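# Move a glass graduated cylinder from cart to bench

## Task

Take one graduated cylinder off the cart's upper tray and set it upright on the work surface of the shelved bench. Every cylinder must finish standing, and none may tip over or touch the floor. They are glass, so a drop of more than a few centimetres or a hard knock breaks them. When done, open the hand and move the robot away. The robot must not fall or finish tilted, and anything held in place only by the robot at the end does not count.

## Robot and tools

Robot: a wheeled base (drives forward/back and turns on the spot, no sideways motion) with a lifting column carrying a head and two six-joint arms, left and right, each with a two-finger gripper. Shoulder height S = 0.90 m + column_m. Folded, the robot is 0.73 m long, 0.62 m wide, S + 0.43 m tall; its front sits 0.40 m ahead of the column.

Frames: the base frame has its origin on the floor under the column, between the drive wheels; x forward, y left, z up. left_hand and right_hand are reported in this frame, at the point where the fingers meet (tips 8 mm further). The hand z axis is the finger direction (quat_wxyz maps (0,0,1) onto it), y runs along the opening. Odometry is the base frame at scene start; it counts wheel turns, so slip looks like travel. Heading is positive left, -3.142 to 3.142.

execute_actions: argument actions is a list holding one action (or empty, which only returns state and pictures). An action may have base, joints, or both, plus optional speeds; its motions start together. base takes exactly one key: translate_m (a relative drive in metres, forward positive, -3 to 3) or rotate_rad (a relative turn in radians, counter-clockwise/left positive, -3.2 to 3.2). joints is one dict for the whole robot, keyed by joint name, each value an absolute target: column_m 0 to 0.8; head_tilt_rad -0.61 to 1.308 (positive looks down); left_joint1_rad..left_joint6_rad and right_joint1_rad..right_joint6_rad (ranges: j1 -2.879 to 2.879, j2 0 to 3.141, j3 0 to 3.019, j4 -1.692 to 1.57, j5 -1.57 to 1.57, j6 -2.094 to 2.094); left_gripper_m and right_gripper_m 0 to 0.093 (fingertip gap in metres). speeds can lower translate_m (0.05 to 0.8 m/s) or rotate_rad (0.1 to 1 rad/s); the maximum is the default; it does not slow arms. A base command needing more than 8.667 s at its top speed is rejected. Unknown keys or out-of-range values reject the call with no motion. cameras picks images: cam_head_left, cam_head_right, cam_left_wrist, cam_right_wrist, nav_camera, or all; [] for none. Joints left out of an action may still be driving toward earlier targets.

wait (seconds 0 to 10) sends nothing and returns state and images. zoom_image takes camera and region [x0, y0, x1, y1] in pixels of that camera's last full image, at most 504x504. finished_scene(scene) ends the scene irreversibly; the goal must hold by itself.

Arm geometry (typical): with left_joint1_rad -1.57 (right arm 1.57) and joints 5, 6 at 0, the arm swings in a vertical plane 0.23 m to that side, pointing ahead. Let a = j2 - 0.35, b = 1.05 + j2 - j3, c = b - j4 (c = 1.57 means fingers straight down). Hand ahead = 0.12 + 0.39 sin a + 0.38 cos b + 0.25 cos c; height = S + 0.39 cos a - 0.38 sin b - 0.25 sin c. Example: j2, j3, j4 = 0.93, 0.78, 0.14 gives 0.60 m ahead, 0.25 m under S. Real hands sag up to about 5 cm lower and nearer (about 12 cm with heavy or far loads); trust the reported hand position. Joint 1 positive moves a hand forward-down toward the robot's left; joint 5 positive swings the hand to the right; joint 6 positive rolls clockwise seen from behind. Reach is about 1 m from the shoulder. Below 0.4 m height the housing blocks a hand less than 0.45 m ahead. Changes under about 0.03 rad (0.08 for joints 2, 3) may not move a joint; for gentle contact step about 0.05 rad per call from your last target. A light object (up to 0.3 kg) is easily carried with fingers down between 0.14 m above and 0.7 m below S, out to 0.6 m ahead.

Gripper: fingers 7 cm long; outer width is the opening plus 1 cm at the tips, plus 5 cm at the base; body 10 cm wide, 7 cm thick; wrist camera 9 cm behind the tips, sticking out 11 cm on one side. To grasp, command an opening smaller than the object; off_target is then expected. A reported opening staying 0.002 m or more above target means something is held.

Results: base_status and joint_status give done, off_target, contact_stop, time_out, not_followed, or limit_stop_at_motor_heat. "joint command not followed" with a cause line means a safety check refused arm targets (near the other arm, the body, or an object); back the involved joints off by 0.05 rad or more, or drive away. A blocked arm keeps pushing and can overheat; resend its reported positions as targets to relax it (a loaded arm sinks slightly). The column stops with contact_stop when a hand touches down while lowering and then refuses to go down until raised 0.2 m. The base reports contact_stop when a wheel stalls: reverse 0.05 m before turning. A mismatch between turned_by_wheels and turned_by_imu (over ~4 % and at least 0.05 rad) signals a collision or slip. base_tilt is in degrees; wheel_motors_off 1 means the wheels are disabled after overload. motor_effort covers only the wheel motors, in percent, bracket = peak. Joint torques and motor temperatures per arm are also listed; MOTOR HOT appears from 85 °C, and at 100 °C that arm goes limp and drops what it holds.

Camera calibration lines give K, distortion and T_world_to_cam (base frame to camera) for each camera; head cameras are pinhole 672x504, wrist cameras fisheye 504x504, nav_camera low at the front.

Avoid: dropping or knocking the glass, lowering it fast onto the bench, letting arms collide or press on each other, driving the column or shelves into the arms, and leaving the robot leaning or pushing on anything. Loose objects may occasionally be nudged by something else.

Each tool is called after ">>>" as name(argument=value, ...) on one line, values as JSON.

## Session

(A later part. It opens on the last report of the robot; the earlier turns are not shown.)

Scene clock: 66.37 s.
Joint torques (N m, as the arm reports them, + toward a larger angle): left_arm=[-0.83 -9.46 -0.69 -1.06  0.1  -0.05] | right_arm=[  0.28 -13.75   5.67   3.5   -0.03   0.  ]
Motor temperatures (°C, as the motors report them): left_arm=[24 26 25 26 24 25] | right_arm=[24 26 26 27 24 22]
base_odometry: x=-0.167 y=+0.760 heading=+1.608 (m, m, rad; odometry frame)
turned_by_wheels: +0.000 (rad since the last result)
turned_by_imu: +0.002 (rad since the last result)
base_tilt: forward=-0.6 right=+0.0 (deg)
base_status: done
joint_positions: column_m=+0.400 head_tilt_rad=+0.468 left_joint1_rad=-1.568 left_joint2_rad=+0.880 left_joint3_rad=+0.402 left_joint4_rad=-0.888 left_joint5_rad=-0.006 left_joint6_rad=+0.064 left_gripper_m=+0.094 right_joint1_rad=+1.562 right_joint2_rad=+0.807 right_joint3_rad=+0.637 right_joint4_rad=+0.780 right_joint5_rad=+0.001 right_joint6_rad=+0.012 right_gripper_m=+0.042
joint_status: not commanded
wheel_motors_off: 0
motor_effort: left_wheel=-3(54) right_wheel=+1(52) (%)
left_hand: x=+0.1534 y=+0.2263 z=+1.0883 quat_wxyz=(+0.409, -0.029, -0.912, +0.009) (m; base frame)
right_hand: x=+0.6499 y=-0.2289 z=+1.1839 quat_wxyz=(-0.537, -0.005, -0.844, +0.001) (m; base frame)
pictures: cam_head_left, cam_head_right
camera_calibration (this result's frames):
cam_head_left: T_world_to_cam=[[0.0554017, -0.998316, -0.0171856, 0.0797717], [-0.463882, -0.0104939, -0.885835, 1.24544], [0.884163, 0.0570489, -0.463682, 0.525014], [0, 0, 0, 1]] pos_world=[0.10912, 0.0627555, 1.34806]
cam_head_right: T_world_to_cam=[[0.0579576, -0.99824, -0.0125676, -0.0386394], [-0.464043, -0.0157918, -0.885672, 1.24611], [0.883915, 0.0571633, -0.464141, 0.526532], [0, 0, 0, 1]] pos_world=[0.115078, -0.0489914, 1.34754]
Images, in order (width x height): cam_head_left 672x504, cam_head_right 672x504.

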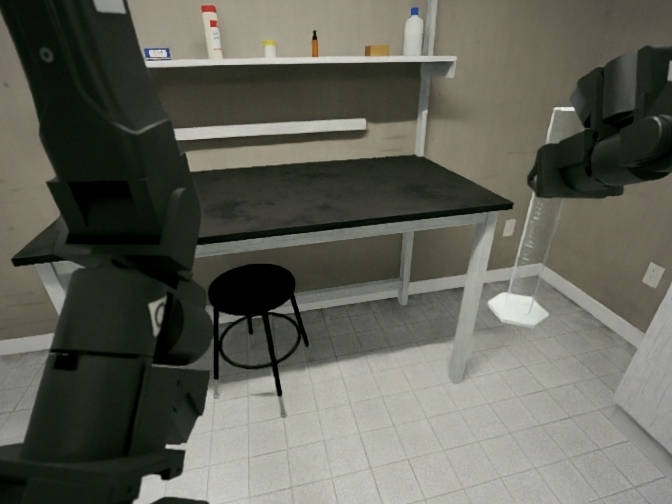

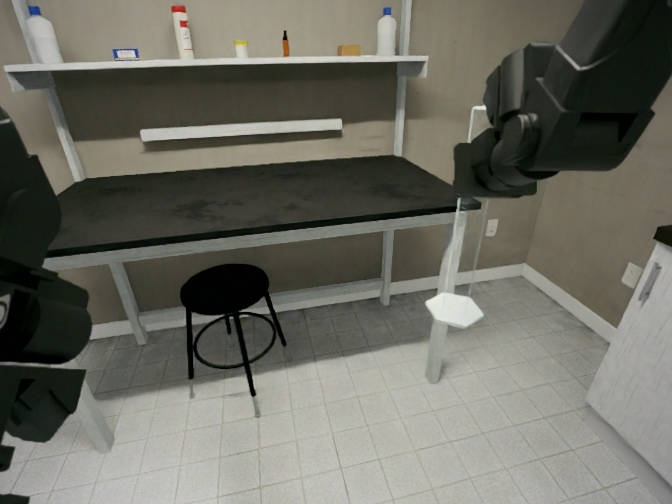

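>>> execute_actions(actions=[{"base":{"rotate_rad":0.12},"speeds":{"rotate_rad":0.5}}], cameras=[])

>>> execute_actions(actions=[{"base":{"translate_m":0.7},"speeds":{"translate_m":0.3},"joints":{"head_tilt_rad":0.7,"column_m":0.3}}], cameras=["cam_head_left","cam_head_right","nav_camera"])

Scene clock: 73.53 s.
Joint torques (N m, as the arm reports them, + toward a larger angle): left_arm=[-0.83 -9.38 -0.71 -1.08  0.09 -0.05] | right_arm=[  0.23 -13.77   5.69   3.51  -0.03   0.  ]
Motor temperatures (°C, as the motors report them): left_arm=[24 26 25 26 24 25] | right_arm=[24 26 26 27 24 22]
base_odometry: x=-0.167 y=+0.760 heading=+1.726 (m, m, rad; odometry frame)
turned_by_wheels: +0.118 (rad since the last result)
turned_by_imu: +0.120 (rad since the last result)
base_tilt: forward=-0.6 right=+0.0 (deg)
base_status: done
joint_positions: column_m=+0.400 head_tilt_rad=+0.468 left_joint1_rad=-1.568 left_joint2_rad=+0.880 left_joint3_rad=+0.402 left_joint4_rad=-0.888 left_joint5_rad=-0.006 left_joint6_rad=+0.064 left_gripper_m=+0.094 right_joint1_rad=+1.562 right_joint2_rad=+0.807 right_joint3_rad=+0.637 right_joint4_rad=+0.780 right_joint5_rad=+0.001 right_joint6_rad=+0.012 right_gripper_m=+0.042
joint_status: not commanded
wheel_motors_off: 0
motor_effort: left_wheel=+2(46) right_wheel=+1(38) (%)
left_hand: x=+0.1534 y=+0.2263 z=+1.0883 quat_wxyz=(+0.409, -0.029, -0.912, +0.009) (m; base frame)
right_hand: x=+0.6499 y=-0.2289 z=+1.1839 quat_wxyz=(-0.537, -0.005, -0.844, +0.001) (m; base frame)
pictures: none
No camera images: the call's "cameras" was empty. Leave "cameras" out to get every camera's image.

Scene clock: 77.10 s.
Joint torques (N m, as the arm reports them, + toward a larger angle): left_arm=[-0.8  -9.29 -0.63 -1.06  0.1  -0.05] | right_arm=[  0.31 -15.3    7.63   3.59  -0.02   0.1 ]
Motor temperatures (°C, as the motors report them): left_arm=[24 26 25 26 24 25] | right_arm=[24 26 26 27 24 22]
base_odometry: x=-0.275 y=+1.451 heading=+1.727 (m, m, rad; odometry frame)
turned_by_wheels: +0.000 (rad since the last result)
turned_by_imu: +0.002 (rad since the last result)
base_tilt: forward=-0.6 right=+0.0 (deg)
base_status: done
joint_positions: column_m=+0.300 head_tilt_rad=+0.703 left_joint1_rad=-1.568 left_joint2_rad=+0.880 left_joint3_rad=+0.401 left_joint4_rad=-0.888 left_joint5_rad=-0.006 left_joint6_rad=+0.064 left_gripper_m=+0.094 right_joint1_rad=+1.562 right_joint2_rad=+0.834 right_joint3_rad=+0.603 right_joint4_rad=+0.778 right_joint5_rad=+0.001 right_joint6_rad=+0.004 right_gripper_m=+0.041
joint_status: all done
wheel_motors_off: 0
motor_effort: left_wheel=+1(47) right_wheel=+0(40) (%)
left_hand: x=+0.1533 y=+0.2263 z=+0.9885 quat_wxyz=(+0.409, -0.029, -0.912, +0.009) (m; base frame)
right_hand: x=+0.6304 y=-0.2290 z=+1.0583 quat_wxyz=(-0.510, -0.002, -0.860, +0.004) (m; base frame)
pictures: cam_head_left, cam_head_right, nav_camera
camera_calibration (this result's frames):
cam_head_left: T_world_to_cam=[[0.0498754, -0.998316, -0.0296167, 0.0943182], [-0.657445, -0.0104939, -0.753429, 0.996356], [0.75185, 0.0570489, -0.656862, 0.733749], [0, 0, 0, 1]] pos_world=[0.0986765, 0.0627555, 1.23545]
cam_head_right: T_world_to_cam=[[0.0534365, -0.99824, -0.025721, -0.022753], [-0.657564, -0.0157918, -0.753233, 0.996996], [0.751501, 0.0571633, -0.65725, 0.735135], [0, 0, 0, 1]] pos_world=[0.10435, -0.0489914, 1.23355]
Images, in order (width x height): cam_head_left 672x504, cam_head_right 672x504, nav_camera 672x504.

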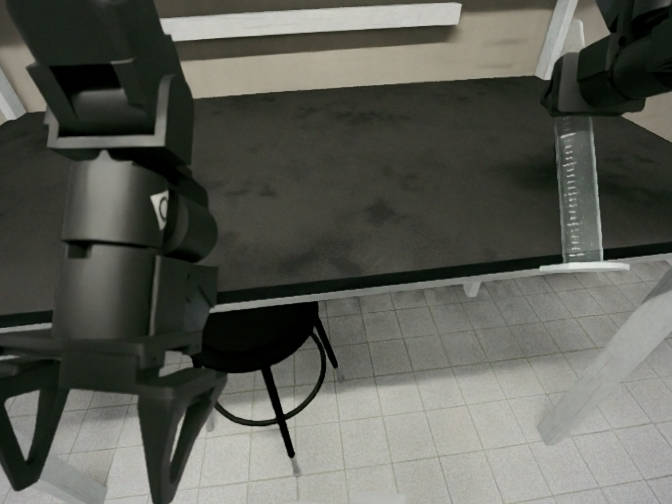

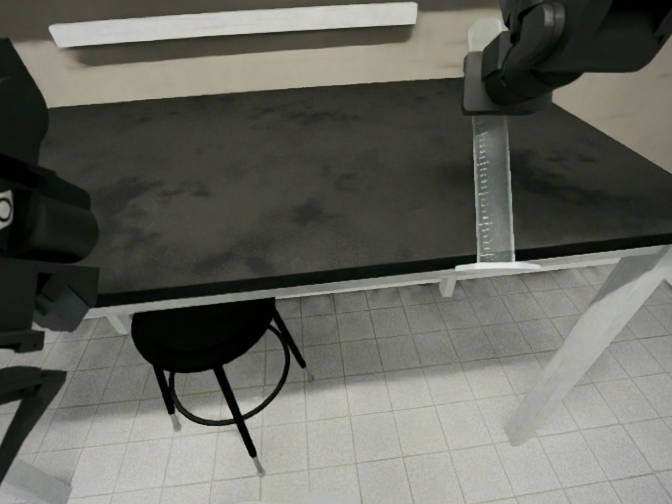

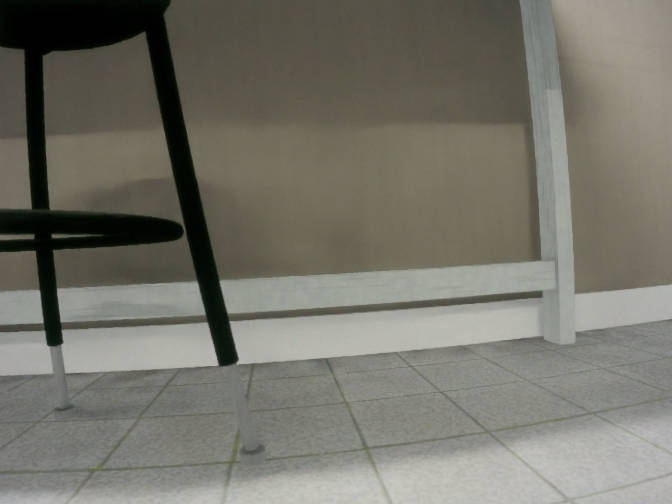

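>>> execute_actions(actions=[{"base":{"translate_m":-0.12},"speeds":{"translate_m":0.06}}], cameras=["cam_head_left","cam_head_right","cam_right_wrist"])

Scene clock: 81.83 s.
Joint torques (N m, as the arm reports them, + toward a larger angle): left_arm=[-0.83 -9.24 -0.47 -1.09  0.1  -0.05] | right_arm=[  0.36 -14.74   7.03   3.59  -0.02   0.1 ]
Motor temperatures (°C, as the motors report them): left_arm=[24 26 25 26 24 25] | right_arm=[24 26 27 27 24 22]
base_odometry: x=-0.257 y=+1.333 heading=+1.726 (m, m, rad; odometry frame)
turned_by_wheels: -0.001 (rad since the last result)
turned_by_imu: +0.000 (rad since the last result)
base_tilt: forward=-0.5 right=+0.0 (deg)
base_status: done
joint_positions: column_m=+0.300 head_tilt_rad=+0.703 left_joint1_rad=-1.568 left_joint2_rad=+0.880 left_joint3_rad=+0.400 left_joint4_rad=-0.888 left_joint5_rad=-0.006 left_joint6_rad=+0.064 left_gripper_m=+0.094 right_joint1_rad=+1.562 right_joint2_rad=+0.821 right_joint3_rad=+0.616 right_joint4_rad=+0.778 right_joint5_rad=+0.001 right_joint6_rad=+0.004 right_gripper_m=+0.041
joint_status: not commanded
wheel_motors_off: 0
motor_effort: left_wheel=-2(28) right_wheel=+0(36) (%)
left_hand: x=+0.1523 y=+0.2263 z=+0.9888 quat_wxyz=(+0.410, -0.029, -0.912, +0.009) (m; base frame)
right_hand: x=+0.6382 y=-0.2289 z=+1.0691 quat_wxyz=(-0.521, -0.002, -0.854, +0.004) (m; base frame)
pictures: cam_head_left, cam_head_right, cam_right_wrist
camera_calibration (this result's frames):
cam_head_left: T_world_to_cam=[[0.049869, -0.998316, -0.0296274, 0.0943323], [-0.657608, -0.0104939, -0.753287, 0.996182], [0.751708, 0.0570489, -0.657024, 0.733964], [0, 0, 0, 1]] pos_world=[0.0986656, 0.0627555, 1.23544]
cam_head_right: T_world_to_cam=[[0.0534309, -0.99824, -0.0257325, -0.0227379], [-0.657726, -0.0157918, -0.753091, 0.996822], [0.75136, 0.0571633, -0.657412, 0.735351], [0, 0, 0, 1]] pos_world=[0.104338, -0.0489914, 1.23354]
cam_right_wrist: T_world_to_cam=[[-0.000413574, -1, -0.000545813, -0.230084], [-0.895153, 0.000613513, -0.445758, 1.0538], [0.445758, 0.000304233, -0.895153, 0.795968], [0, 0, 0, 1]] pos_world=[0.588409, -0.230972, 1.18213]
Images, in order (width x height): cam_head_left 672x504, cam_head_right 672x504, cam_right_wrist 504x504.

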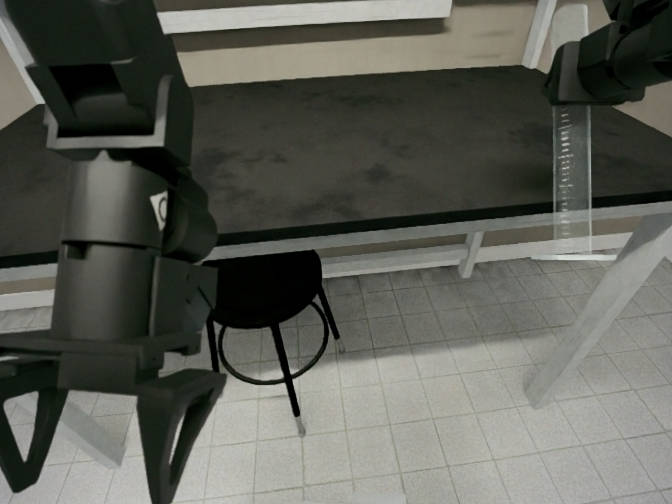

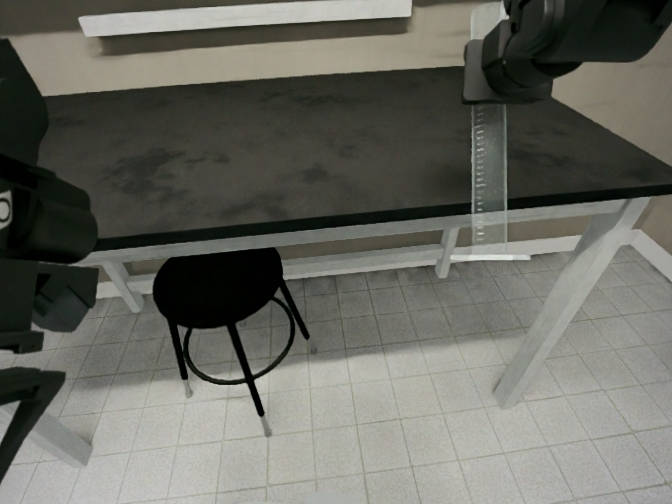

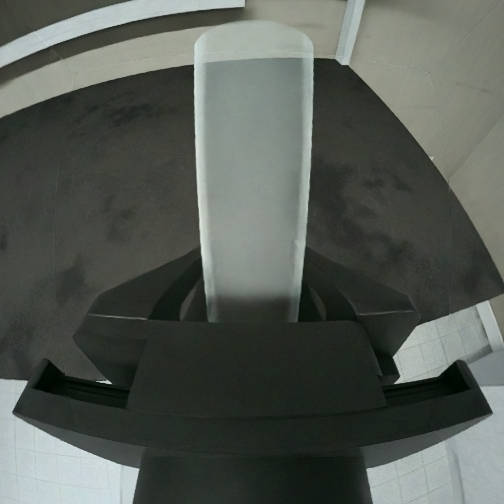

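>>> execute_actions(actions=[{"base":{"translate_m":-0.2},"speeds":{"translate_m":0.08}}], cameras=["cam_head_right"])

>>> execute_actions(actions=[{"joints":{"right_joint4_rad":1.2,"column_m":0.4,"head_tilt_rad":0.45}}], cameras=["cam_head_left","cam_head_right"])

Scene clock: 88.47 s.
Joint torques (N m, as the arm reports them, + toward a larger angle): left_arm=[-0.84 -9.24 -0.48 -1.06  0.1  -0.05] | right_arm=[  0.25 -14.37   6.58   3.55  -0.02   0.09]
Motor temperatures (°C, as the motors report them): left_arm=[24 26 25 26 24 25] | right_arm=[24 26 27 27 24 22]
base_odometry: x=-0.226 y=+1.135 heading=+1.724 (m, m, rad; odometry frame)
turned_by_wheels: -0.002 (rad since the last result)
turned_by_imu: +0.000 (rad since the last result)
base_tilt: forward=-0.5 right=+0.1 (deg)
base_status: done
joint_positions: column_m=+0.300 head_tilt_rad=+0.703 left_joint1_rad=-1.568 left_joint2_rad=+0.880 left_joint3_rad=+0.400 left_joint4_rad=-0.888 left_joint5_rad=-0.006 left_joint6_rad=+0.064 left_gripper_m=+0.094 right_joint1_rad=+1.562 right_joint2_rad=+0.818 right_joint3_rad=+0.621 right_joint4_rad=+0.778 right_joint5_rad=+0.001 right_joint6_rad=+0.004 right_gripper_m=+0.041
joint_status: not commanded
wheel_motors_off: 0
motor_effort: left_wheel=+0(39) right_wheel=+0(46) (%)
left_hand: x=+0.1525 y=+0.2263 z=+0.9888 quat_wxyz=(+0.410, -0.029, -0.912, +0.009) (m; base frame)
right_hand: x=+0.6412 y=-0.2289 z=+1.0727 quat_wxyz=(-0.525, -0.002, -0.851, +0.003) (m; base frame)
pictures: cam_head_right
camera_calibration (this result's frames):
cam_head_right: T_world_to_cam=[[0.0534284, -0.99824, -0.0257379, -0.0227309], [-0.657802, -0.0157918, -0.753026, 0.996741], [0.751294, 0.0571633, -0.657488, 0.735451], [0, 0, 0, 1]] pos_world=[0.104333, -0.0489914, 1.23354]
Images, in order (width x height): cam_head_right 672x504.

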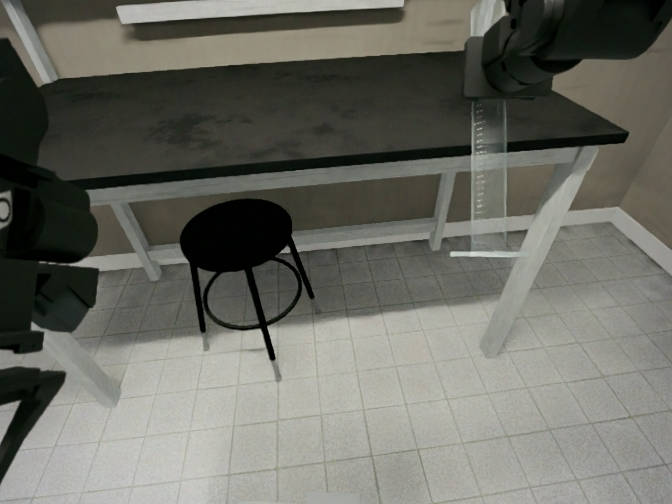

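Scene clock: 90.37 s.
Joint torques (N m, as the arm reports them, + toward a larger angle): left_arm=[-0.79 -9.29 -0.55 -1.06  0.1  -0.05] | right_arm=[  0.24 -14.44   6.69   4.04  -0.02   0.09]
Motor temperatures (°C, as the motors report them): left_arm=[24 26 25 26 24 25] | right_arm=[24 26 27 27 24 22]
base_odometry: x=-0.226 y=+1.135 heading=+1.724 (m, m, rad; odometry frame)
turned_by_wheels: +0.000 (rad since the last result)
turned_by_imu: +0.000 (rad since the last result)
base_tilt: forward=-0.6 right=+0.0 (deg)
base_status: not commanded
joint_positions: column_m=+0.400 head_tilt_rad=+0.468 left_joint1_rad=-1.568 left_joint2_rad=+0.880 left_joint3_rad=+0.400 left_joint4_rad=-0.888 left_joint5_rad=-0.006 left_joint6_rad=+0.064 left_gripper_m=+0.094 right_joint1_rad=+1.562 right_joint2_rad=+0.818 right_joint3_rad=+0.621 right_joint4_rad=+1.171 right_joint5_rad=+0.001 right_joint6_rad=+0.004 right_gripper_m=+0.041
joint_status: all done
wheel_motors_off: 0
motor_effort: left_wheel=+0(4) right_wheel=+4(4) (%)
left_hand: x=+0.1525 y=+0.2263 z=+1.0886 quat_wxyz=(+0.410, -0.029, -0.912, +0.009) (m; base frame)
right_hand: x=+0.6669 y=-0.2283 z=+1.2651 quat_wxyz=(-0.681, -0.001, -0.732, +0.003) (m; base frame)
pictures: cam_head_left, cam_head_right
camera_calibration (this result's frames):
cam_head_left: T_world_to_cam=[[0.0553989, -0.998316, -0.0171946, 0.0797839], [-0.464026, -0.0104939, -0.885759, 1.24532], [0.884087, 0.0570489, -0.463826, 0.525206], [0, 0, 0, 1]] pos_world=[0.109113, 0.0627555, 1.34803]
cam_head_right: T_world_to_cam=[[0.0579555, -0.99824, -0.0125771, -0.0386265], [-0.464187, -0.0157918, -0.885596, 1.24599], [0.883839, 0.0571633, -0.464285, 0.526723], [0, 0, 0, 1]] pos_world=[0.115072, -0.0489914, 1.34751]
Images, in order (width x height): cam_head_left 672x504, cam_head_right 672x504.

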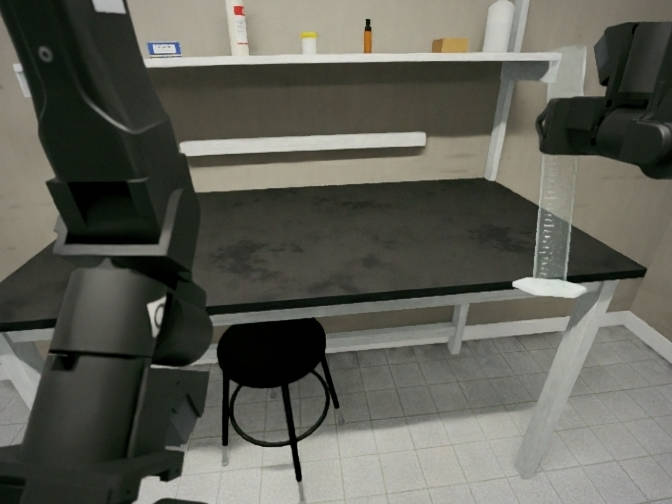

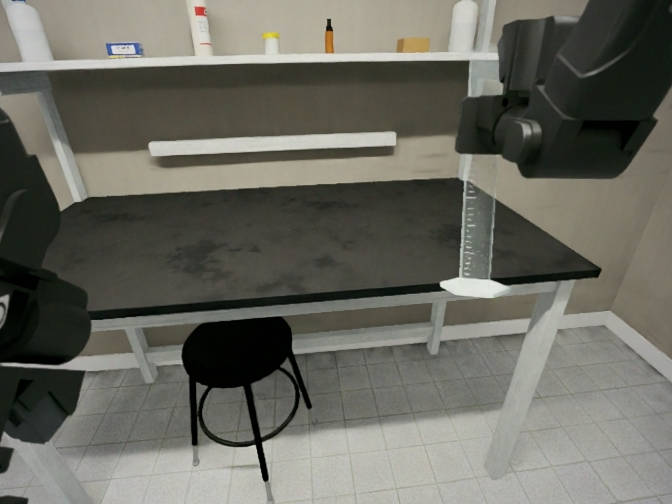

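>>> execute_actions(actions=[{"joints":{"right_joint4_rad":1.56}}], cameras=["cam_head_left","cam_head_right"])

Scene clock: 94.37 s.
Joint torques (N m, as the arm reports them, + toward a larger angle): left_arm=[-0.83 -9.23 -0.55 -1.07  0.1  -0.05] | right_arm=[  0.22 -14.24   6.46   3.86  -0.02   0.1 ]
Motor temperatures (°C, as the motors report them): left_arm=[24 26 25 26 24 25] | right_arm=[24 26 27 27 24 22]
base_odometry: x=-0.226 y=+1.135 heading=+1.724 (m, m, rad; odometry frame)
turned_by_wheels: +0.000 (rad since the last result)
turned_by_imu: +0.001 (rad since the last result)
base_tilt: forward=-0.5 right=+0.0 (deg)
base_status: not commanded
joint_positions: column_m=+0.400 head_tilt_rad=+0.468 left_joint1_rad=-1.568 left_joint2_rad=+0.880 left_joint3_rad=+0.400 left_joint4_rad=-0.888 left_joint5_rad=-0.006 left_joint6_rad=+0.064 left_gripper_m=+0.094 right_joint1_rad=+1.562 right_joint2_rad=+0.818 right_joint3_rad=+0.621 right_joint4_rad=+1.530 right_joint5_rad=+0.001 right_joint6_rad=+0.004 right_gripper_m=+0.041
joint_status: all done
wheel_motors_off: 0
motor_effort: left_wheel=-2(1) right_wheel=+4(4) (%)
left_hand: x=+0.1525 y=+0.2263 z=+1.0886 quat_wxyz=(+0.410, -0.029, -0.912, +0.009) (m; base frame)
right_hand: x=+0.6576 y=-0.2276 z=+1.3523 quat_wxyz=(-0.801, +0.000, -0.599, +0.003) (m; base frame)
pictures: cam_head_left, cam_head_right
camera_calibration (this result's frames):
cam_head_left: T_world_to_cam=[[0.0553989, -0.998316, -0.0171946, 0.0797839], [-0.464026, -0.0104939, -0.885759, 1.24532], [0.884087, 0.0570489, -0.463826, 0.525206], [0, 0, 0, 1]] pos_world=[0.109113, 0.0627555, 1.34803]
cam_head_right: T_world_to_cam=[[0.0579555, -0.99824, -0.0125771, -0.0386265], [-0.464187, -0.0157918, -0.885596, 1.24599], [0.883839, 0.0571633, -0.464285, 0.526723], [0, 0, 0, 1]] pos_world=[0.115072, -0.0489914, 1.34751]
Images, in order (width x height): cam_head_left 672x504, cam_head_right 672x504.

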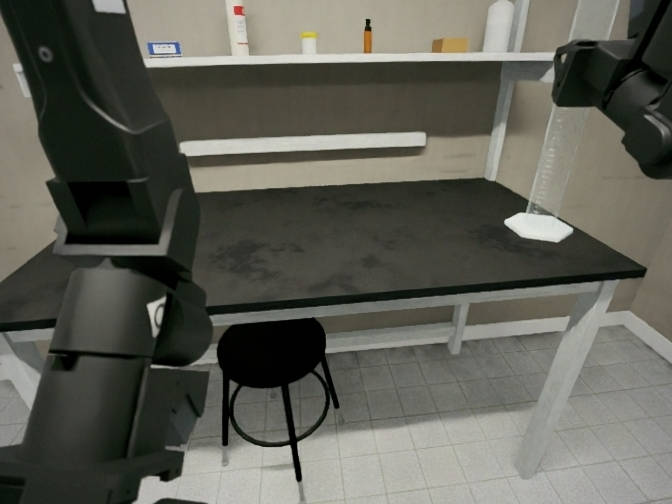

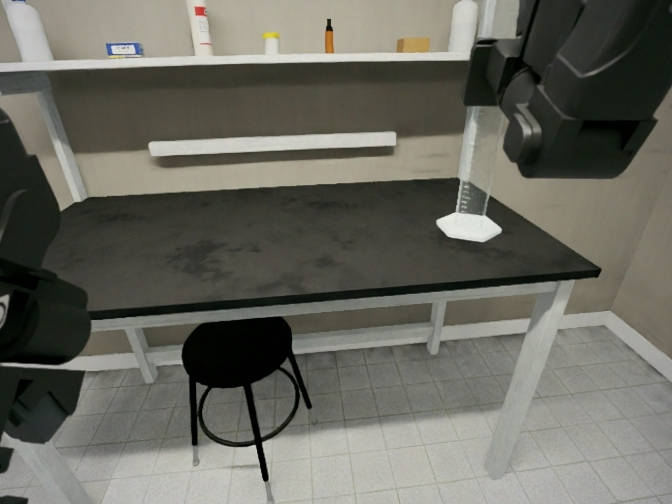

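>>> execute_actions(actions=[{"base":{"translate_m":0.42},"speeds":{"translate_m":0.15},"joints":{"head_tilt_rad":0.6}}], cameras=["cam_head_left","cam_head_right"])

Scene clock: 102.50 s.
Joint torques (N m, as the arm reports them, + toward a larger angle): left_arm=[-0.82 -9.31 -0.69 -1.09  0.1  -0.05] | right_arm=[  0.27 -14.26   6.39   3.87  -0.02   0.1 ]
Motor temperatures (°C, as the motors report them): left_arm=[24 26 25 26 24 25] | right_arm=[24 26 27 27 24 22]
base_odometry: x=-0.290 y=+1.550 heading=+1.725 (m, m, rad; odometry frame)
turned_by_wheels: +0.001 (rad since the last result)
turned_by_imu: +0.003 (rad since the last result)
base_tilt: forward=-0.6 right=+0.0 (deg)
base_status: done
joint_positions: column_m=+0.400 head_tilt_rad=+0.603 left_joint1_rad=-1.568 left_joint2_rad=+0.880 left_joint3_rad=+0.402 left_joint4_rad=-0.888 left_joint5_rad=-0.006 left_joint6_rad=+0.064 left_gripper_m=+0.094 right_joint1_rad=+1.562 right_joint2_rad=+0.817 right_joint3_rad=+0.623 right_joint4_rad=+1.530 right_joint5_rad=+0.001 right_joint6_rad=+0.004 right_gripper_m=+0.041
joint_status: all done
wheel_motors_off: 0
motor_effort: left_wheel=+1(46) right_wheel=+0(34) (%)
left_hand: x=+0.1535 y=+0.2263 z=+1.0883 quat_wxyz=(+0.409, -0.029, -0.912, +0.009) (m; base frame)
right_hand: x=+0.6580 y=-0.2276 z=+1.3533 quat_wxyz=(-0.801, +0.000, -0.598, +0.003) (m; base frame)
pictures: cam_head_left, cam_head_right
camera_calibration (this result's frames):
cam_head_left: T_world_to_cam=[[0.0525717, -0.998316, -0.0245135, 0.0900685], [-0.579316, -0.0104939, -0.815036, 1.15307], [0.813406, 0.0570489, -0.578892, 0.688209], [0, 0, 0, 1]] pos_world=[0.103463, 0.0627555, 1.3404]
cam_head_right: T_world_to_cam=[[0.0557281, -0.99824, -0.0202832, -0.0278352], [-0.579453, -0.0157918, -0.814852, 1.15371], [0.813098, 0.0571633, -0.579314, 0.689678], [0, 0, 0, 1]] pos_world=[0.109296, -0.0489914, 1.33908]
Images, in order (width x height): cam_head_left 672x504, cam_head_right 672x504.

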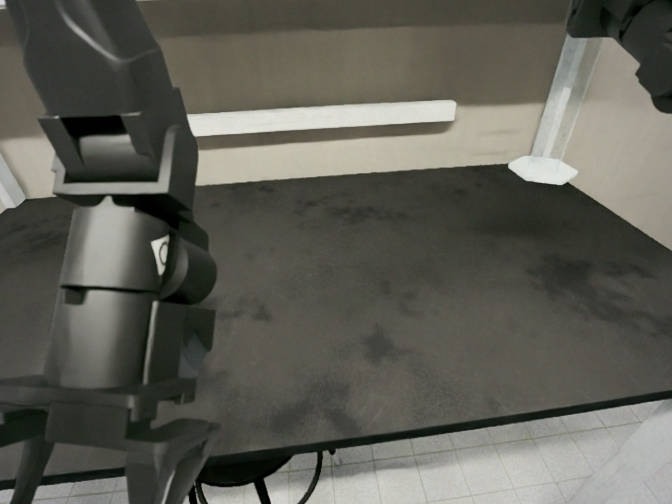

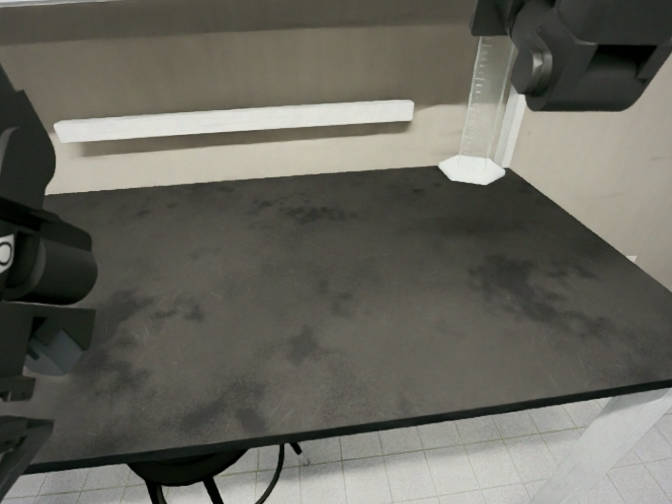

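>>> execute_actions(actions=[{"base":{"translate_m":-0.06},"speeds":{"translate_m":0.08},"joints":{"column_m":0.27,"head_tilt_rad":0.75}}], cameras=["cam_head_left","cam_head_right"])

Scene clock: 108.73 s.
Joint torques (N m, as the arm reports them, + toward a larger angle): left_arm=[-0.82 -9.29 -0.59 -1.07  0.09 -0.05] | right_arm=[  0.24 -14.17   6.31   3.88  -0.02   0.09]
Motor temperatures (°C, as the motors report them): left_arm=[24 26 25 26 24 25] | right_arm=[24 26 27 27 24 22]
base_odometry: x=-0.281 y=+1.491 heading=+1.725 (m, m, rad; odometry frame)
turned_by_wheels: +0.000 (rad since the last result)
turned_by_imu: +0.001 (rad since the last result)
base_tilt: forward=-0.6 right=+0.0 (deg)
base_status: done
joint_positions: column_m=+0.270 head_tilt_rad=+0.753 left_joint1_rad=-1.568 left_joint2_rad=+0.880 left_joint3_rad=+0.400 left_joint4_rad=-0.888 left_joint5_rad=-0.006 left_joint6_rad=+0.064 left_gripper_m=+0.094 right_joint1_rad=+1.562 right_joint2_rad=+0.817 right_joint3_rad=+0.624 right_joint4_rad=+1.530 right_joint5_rad=+0.001 right_joint6_rad=+0.004 right_gripper_m=+0.041
joint_status: all done
wheel_motors_off: 0
motor_effort: left_wheel=-2(31) right_wheel=+0(35) (%)
left_hand: x=+0.1527 y=+0.2263 z=+0.9587 quat_wxyz=(+0.410, -0.029, -0.912, +0.009) (m; base frame)
right_hand: x=+0.6584 y=-0.2276 z=+1.2242 quat_wxyz=(-0.802, +0.000, -0.597, +0.003) (m; base frame)
pictures: cam_head_left, cam_head_right
camera_calibration (this result's frames):
cam_head_left: T_world_to_cam=[[0.0483439, -0.998316, -0.0320557, 0.0965704], [-0.694031, -0.0104939, -0.719869, 0.933445], [0.718321, 0.0570489, -0.693369, 0.761589], [0, 0, 0, 1]] pos_world=[0.0961058, 0.0627555, 1.20312]
cam_head_right: T_world_to_cam=[[0.052094, -0.99824, -0.0283415, -0.0201654], [-0.694139, -0.0157918, -0.719668, 0.934084], [0.717953, 0.0571633, -0.69374, 0.762942], [0, 0, 0, 1]] pos_world=[0.101678, -0.0489914, 1.20094]
Images, in order (width x height): cam_head_left 672x504, cam_head_right 672x504.

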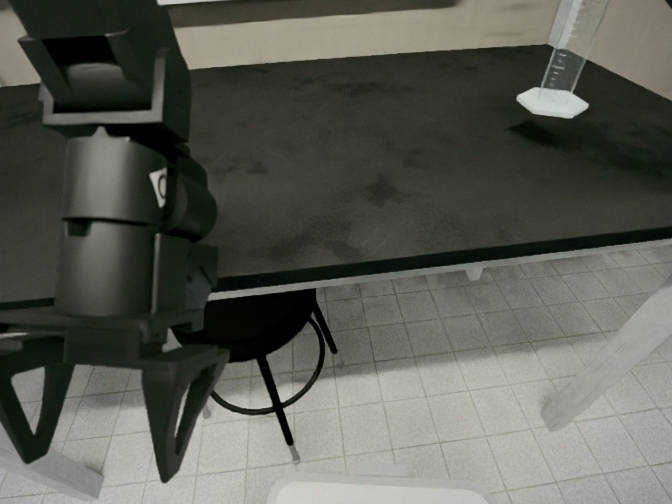

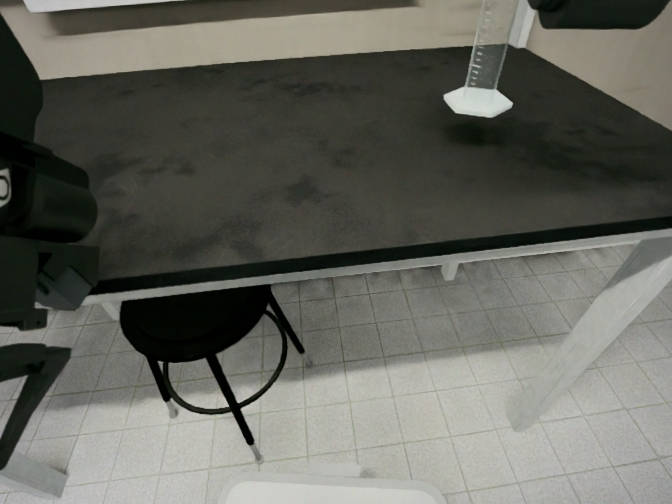

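>>> execute_actions(actions=[{"joints":{"column_m":0.245}}], cameras=["cam_head_right"])

>>> zoom_image(camera="cam_head_right", region=[400, 30, 600, 180])

Scene clock: 111.40 s.
Joint torques (N m, as the arm reports them, + toward a larger angle): left_arm=[-0.81 -9.31 -0.58 -1.07  0.09 -0.05] | right_arm=[  0.26 -14.32   6.29   3.82  -0.01   0.09]
Motor temperatures (°C, as the motors report them): left_arm=[24 26 25 26 24 25] | right_arm=[24 26 27 27 24 22]
base_odometry: x=-0.281 y=+1.491 heading=+1.725 (m, m, rad; odometry frame)
turned_by_wheels: +0.000 (rad since the last result)
turned_by_imu: +0.001 (rad since the last result)
base_tilt: forward=-0.6 right=+0.0 (deg)
base_status: not commanded
joint_positions: column_m=+0.245 head_tilt_rad=+0.753 left_joint1_rad=-1.568 left_joint2_rad=+0.880 left_joint3_rad=+0.400 left_joint4_rad=-0.888 left_joint5_rad=-0.006 left_joint6_rad=+0.064 left_gripper_m=+0.094 right_joint1_rad=+1.562 right_joint2_rad=+0.817 right_joint3_rad=+0.624 right_joint4_rad=+1.530 right_joint5_rad=+0.001 right_joint6_rad=+0.004 right_gripper_m=+0.041
joint_status: all done
wheel_motors_off: 0
motor_effort: left_wheel=-1(1) right_wheel=+1(0) (%)
left_hand: x=+0.1527 y=+0.2263 z=+0.9337 quat_wxyz=(+0.410, -0.029, -0.912, +0.009) (m; base frame)
right_hand: x=+0.6584 y=-0.2276 z=+1.1992 quat_wxyz=(-0.802, +0.000, -0.597, +0.003) (m; base frame)
pictures: cam_head_right
camera_calibration (this result's frames):
cam_head_right: T_world_to_cam=[[0.052094, -0.99824, -0.0283415, -0.0208749], [-0.694139, -0.0157918, -0.719667, 0.916068], [0.717953, 0.0571633, -0.69374, 0.745576], [0, 0, 0, 1]] pos_world=[0.101678, -0.0489914, 1.17591]
Images, in order (width x height): cam_head_right 672x504.

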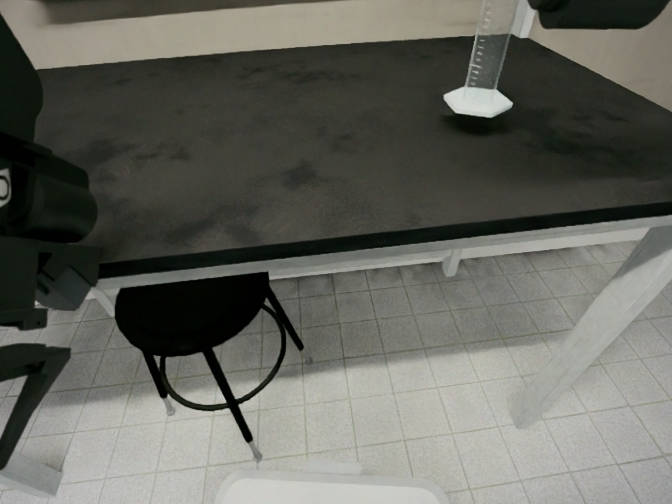

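Region (400, 30, 600, 180) of cam_head_right's 672x504 image, scaled by 2.520, with more detail than that image has; it fills the top 378 rows of this view, and the rest is white.

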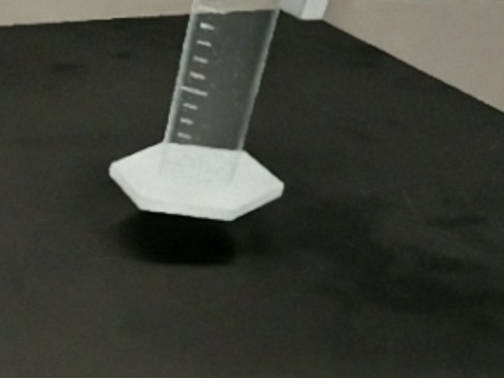

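>>> execute_actions(actions=[{"joints":{"column_m":0.218}}], cameras=["cam_head_right"])

>>> zoom_image(camera="cam_head_right", region=[400, 30, 600, 180])

Scene clock: 117.93 s.
Joint torques (N m, as the arm reports them, + toward a larger angle): left_arm=[-0.81 -9.3  -0.53 -1.07  0.1  -0.05] | right_arm=[  0.24 -14.28   6.23   3.82  -0.01   0.1 ]
Motor temperatures (°C, as the motors report them): left_arm=[24 26 25 26 24 25] | right_arm=[24 26 27 27 24 22]
base_odometry: x=-0.281 y=+1.491 heading=+1.725 (m, m, rad; odometry frame)
turned_by_wheels: +0.000 (rad since the last result)
turned_by_imu: +0.001 (rad since the last result)
base_tilt: forward=-0.5 right=+0.0 (deg)
base_status: not commanded
joint_positions: column_m=+0.218 head_tilt_rad=+0.753 left_joint1_rad=-1.568 left_joint2_rad=+0.880 left_joint3_rad=+0.400 left_joint4_rad=-0.888 left_joint5_rad=-0.006 left_joint6_rad=+0.064 left_gripper_m=+0.094 right_joint1_rad=+1.562 right_joint2_rad=+0.817 right_joint3_rad=+0.624 right_joint4_rad=+1.530 right_joint5_rad=+0.001 right_joint6_rad=+0.004 right_gripper_m=+0.041
joint_status: all done
wheel_motors_off: 0
motor_effort: left_wheel=+0(2) right_wheel=+1(0) (%)
left_hand: x=+0.1527 y=+0.2263 z=+0.9067 quat_wxyz=(+0.410, -0.029, -0.912, +0.009) (m; base frame)
right_hand: x=+0.6584 y=-0.2276 z=+1.1722 quat_wxyz=(-0.802, +0.000, -0.597, +0.003) (m; base frame)
pictures: cam_head_right
camera_calibration (this result's frames):
cam_head_right: T_world_to_cam=[[0.052094, -0.99824, -0.0283415, -0.0216398], [-0.694139, -0.0157918, -0.719668, 0.896647], [0.717953, 0.0571633, -0.69374, 0.726854], [0, 0, 0, 1]] pos_world=[0.101678, -0.0489914, 1.14892]
Images, in order (width x height): cam_head_right 672x504.

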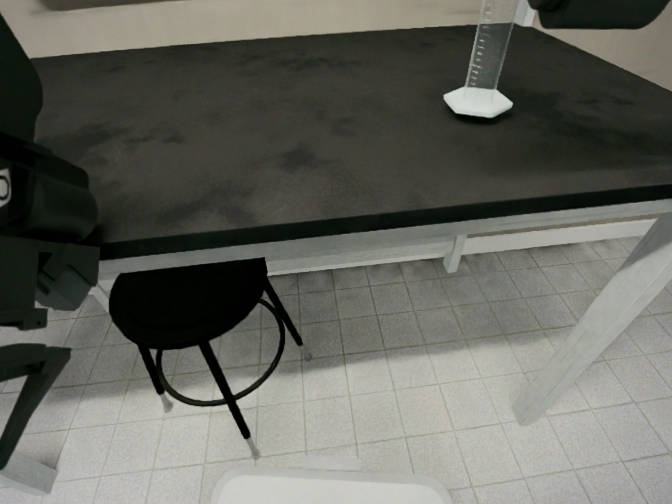

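Region (400, 30, 600, 180) of cam_head_right's 672x504 image, scaled by 2.520, with more detail than that image has; it fills the top 378 rows of this view, and the rest is white.

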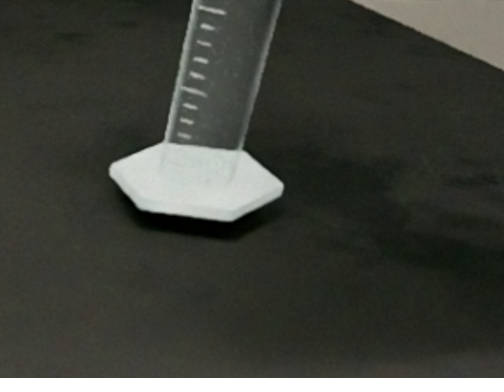

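>>> execute_actions(actions=[{"joints":{"column_m":0.205}}], cameras=["cam_head_right"])

>>> zoom_image(camera="cam_head_right", region=[400, 30, 600, 180])

Scene clock: 119.73 s.
Joint torques (N m, as the arm reports them, + toward a larger angle): left_arm=[-0.79 -9.26 -0.56 -1.07  0.1  -0.05] | right_arm=[  0.29 -14.12   6.31   3.84  -0.02   0.1 ]
Motor temperatures (°C, as the motors report them): left_arm=[24 26 25 26 24 25] | right_arm=[24 26 27 27 24 22]
base_odometry: x=-0.281 y=+1.491 heading=+1.725 (m, m, rad; odometry frame)
turned_by_wheels: +0.000 (rad since the last result)
turned_by_imu: +0.000 (rad since the last result)
base_tilt: forward=-0.6 right=+0.0 (deg)
base_status: not commanded
joint_positions: column_m=+0.205 head_tilt_rad=+0.753 left_joint1_rad=-1.568 left_joint2_rad=+0.880 left_joint3_rad=+0.400 left_joint4_rad=-0.888 left_joint5_rad=-0.006 left_joint6_rad=+0.064 left_gripper_m=+0.094 right_joint1_rad=+1.562 right_joint2_rad=+0.817 right_joint3_rad=+0.624 right_joint4_rad=+1.530 right_joint5_rad=+0.001 right_joint6_rad=+0.004 right_gripper_m=+0.041
joint_status: all done
wheel_motors_off: 0
motor_effort: left_wheel=-1(2) right_wheel=+0(1) (%)
left_hand: x=+0.1527 y=+0.2263 z=+0.8937 quat_wxyz=(+0.410, -0.029, -0.912, +0.009) (m; base frame)
right_hand: x=+0.6584 y=-0.2276 z=+1.1592 quat_wxyz=(-0.802, +0.000, -0.597, +0.003) (m; base frame)
pictures: cam_head_right
camera_calibration (this result's frames):
cam_head_right: T_world_to_cam=[[0.0520935, -0.99824, -0.0283425, -0.0220069], [-0.694152, -0.0157918, -0.719655, 0.887281], [0.717941, 0.0571633, -0.693753, 0.717856], [0, 0, 0, 1]] pos_world=[0.101677, -0.0489914, 1.13593]
Images, in order (width x height): cam_head_right 672x504.

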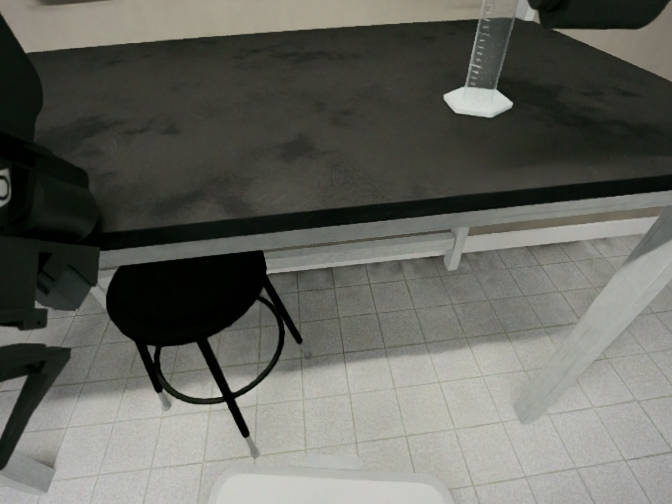

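Region (400, 30, 600, 180) of cam_head_right's 672x504 image, scaled by 2.520, with more detail than that image has; it fills the top 378 rows of this view, and the rest is white.

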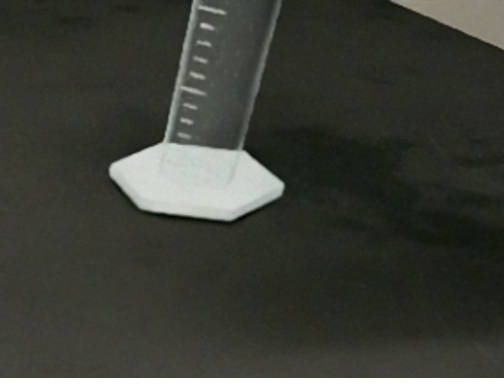

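>>> execute_actions(actions=[{"joints":{"column_m":0.193}}], cameras=["cam_head_right","cam_right_wrist"])

Scene clock: 123.03 s.
Joint torques (N m, as the arm reports them, + toward a larger angle): left_arm=[-0.82 -9.31 -0.57 -1.07  0.1  -0.05] | right_arm=[  0.3  -13.49   6.32   3.32  -0.01   0.1 ]
Motor temperatures (°C, as the motors report them): left_arm=[24 26 25 26 24 25] | right_arm=[24 26 27 27 24 22]
base_odometry: x=-0.281 y=+1.491 heading=+1.725 (m, m, rad; odometry frame)
turned_by_wheels: +0.000 (rad since the last result)
turned_by_imu: +0.001 (rad since the last result)
base_tilt: forward=-0.6 right=+0.0 (deg)
base_status: not commanded
joint_positions: column_m=+0.193 head_tilt_rad=+0.753 left_joint1_rad=-1.568 left_joint2_rad=+0.880 left_joint3_rad=+0.400 left_joint4_rad=-0.888 left_joint5_rad=-0.006 left_joint6_rad=+0.064 left_gripper_m=+0.094 right_joint1_rad=+1.562 right_joint2_rad=+0.807 right_joint3_rad=+0.625 right_joint4_rad=+1.540 right_joint5_rad=+0.001 right_joint6_rad=+0.004 right_gripper_m=+0.041
joint_status: all done
wheel_motors_off: 0
motor_effort: left_wheel=-2(0) right_wheel=+0(0) (%)
left_hand: x=+0.1527 y=+0.2263 z=+0.8817 quat_wxyz=(+0.410, -0.029, -0.912, +0.009) (m; base frame)
right_hand: x=+0.6574 y=-0.2276 z=+1.1551 quat_wxyz=(-0.808, +0.000, -0.589, +0.003) (m; base frame)
pictures: cam_head_right, cam_right_wrist
camera_calibration (this result's frames):
cam_head_right: T_world_to_cam=[[0.0520935, -0.99824, -0.0283425, -0.0223466], [-0.694153, -0.0157918, -0.719654, 0.878651], [0.71794, 0.0571633, -0.693754, 0.709538], [0, 0, 0, 1]] pos_world=[0.101677, -0.0489914, 1.12394]
cam_right_wrist: T_world_to_cam=[[0.00404365, -0.999982, 0.00446969, -0.237412], [-0.317728, -0.00552289, -0.948166, 1.30862], [0.948173, 0.0024139, -0.317745, -0.132309], [0, 0, 0, 1]] pos_world=[0.542197, -0.229861, 1.19981]
Images, in order (width x height): cam_head_right 672x504, cam_right_wrist 504x504.

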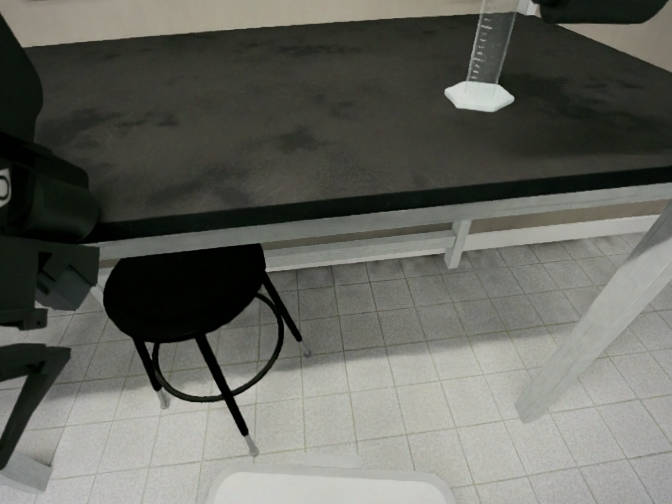

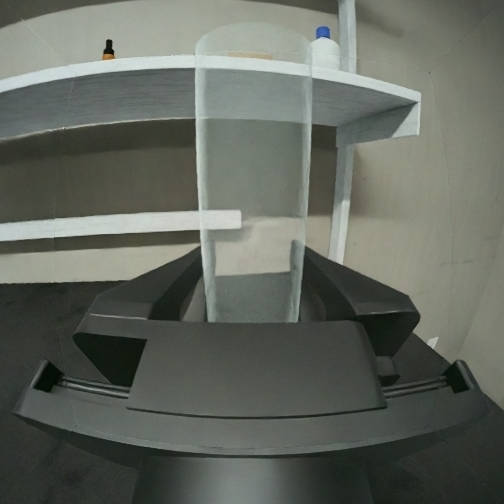

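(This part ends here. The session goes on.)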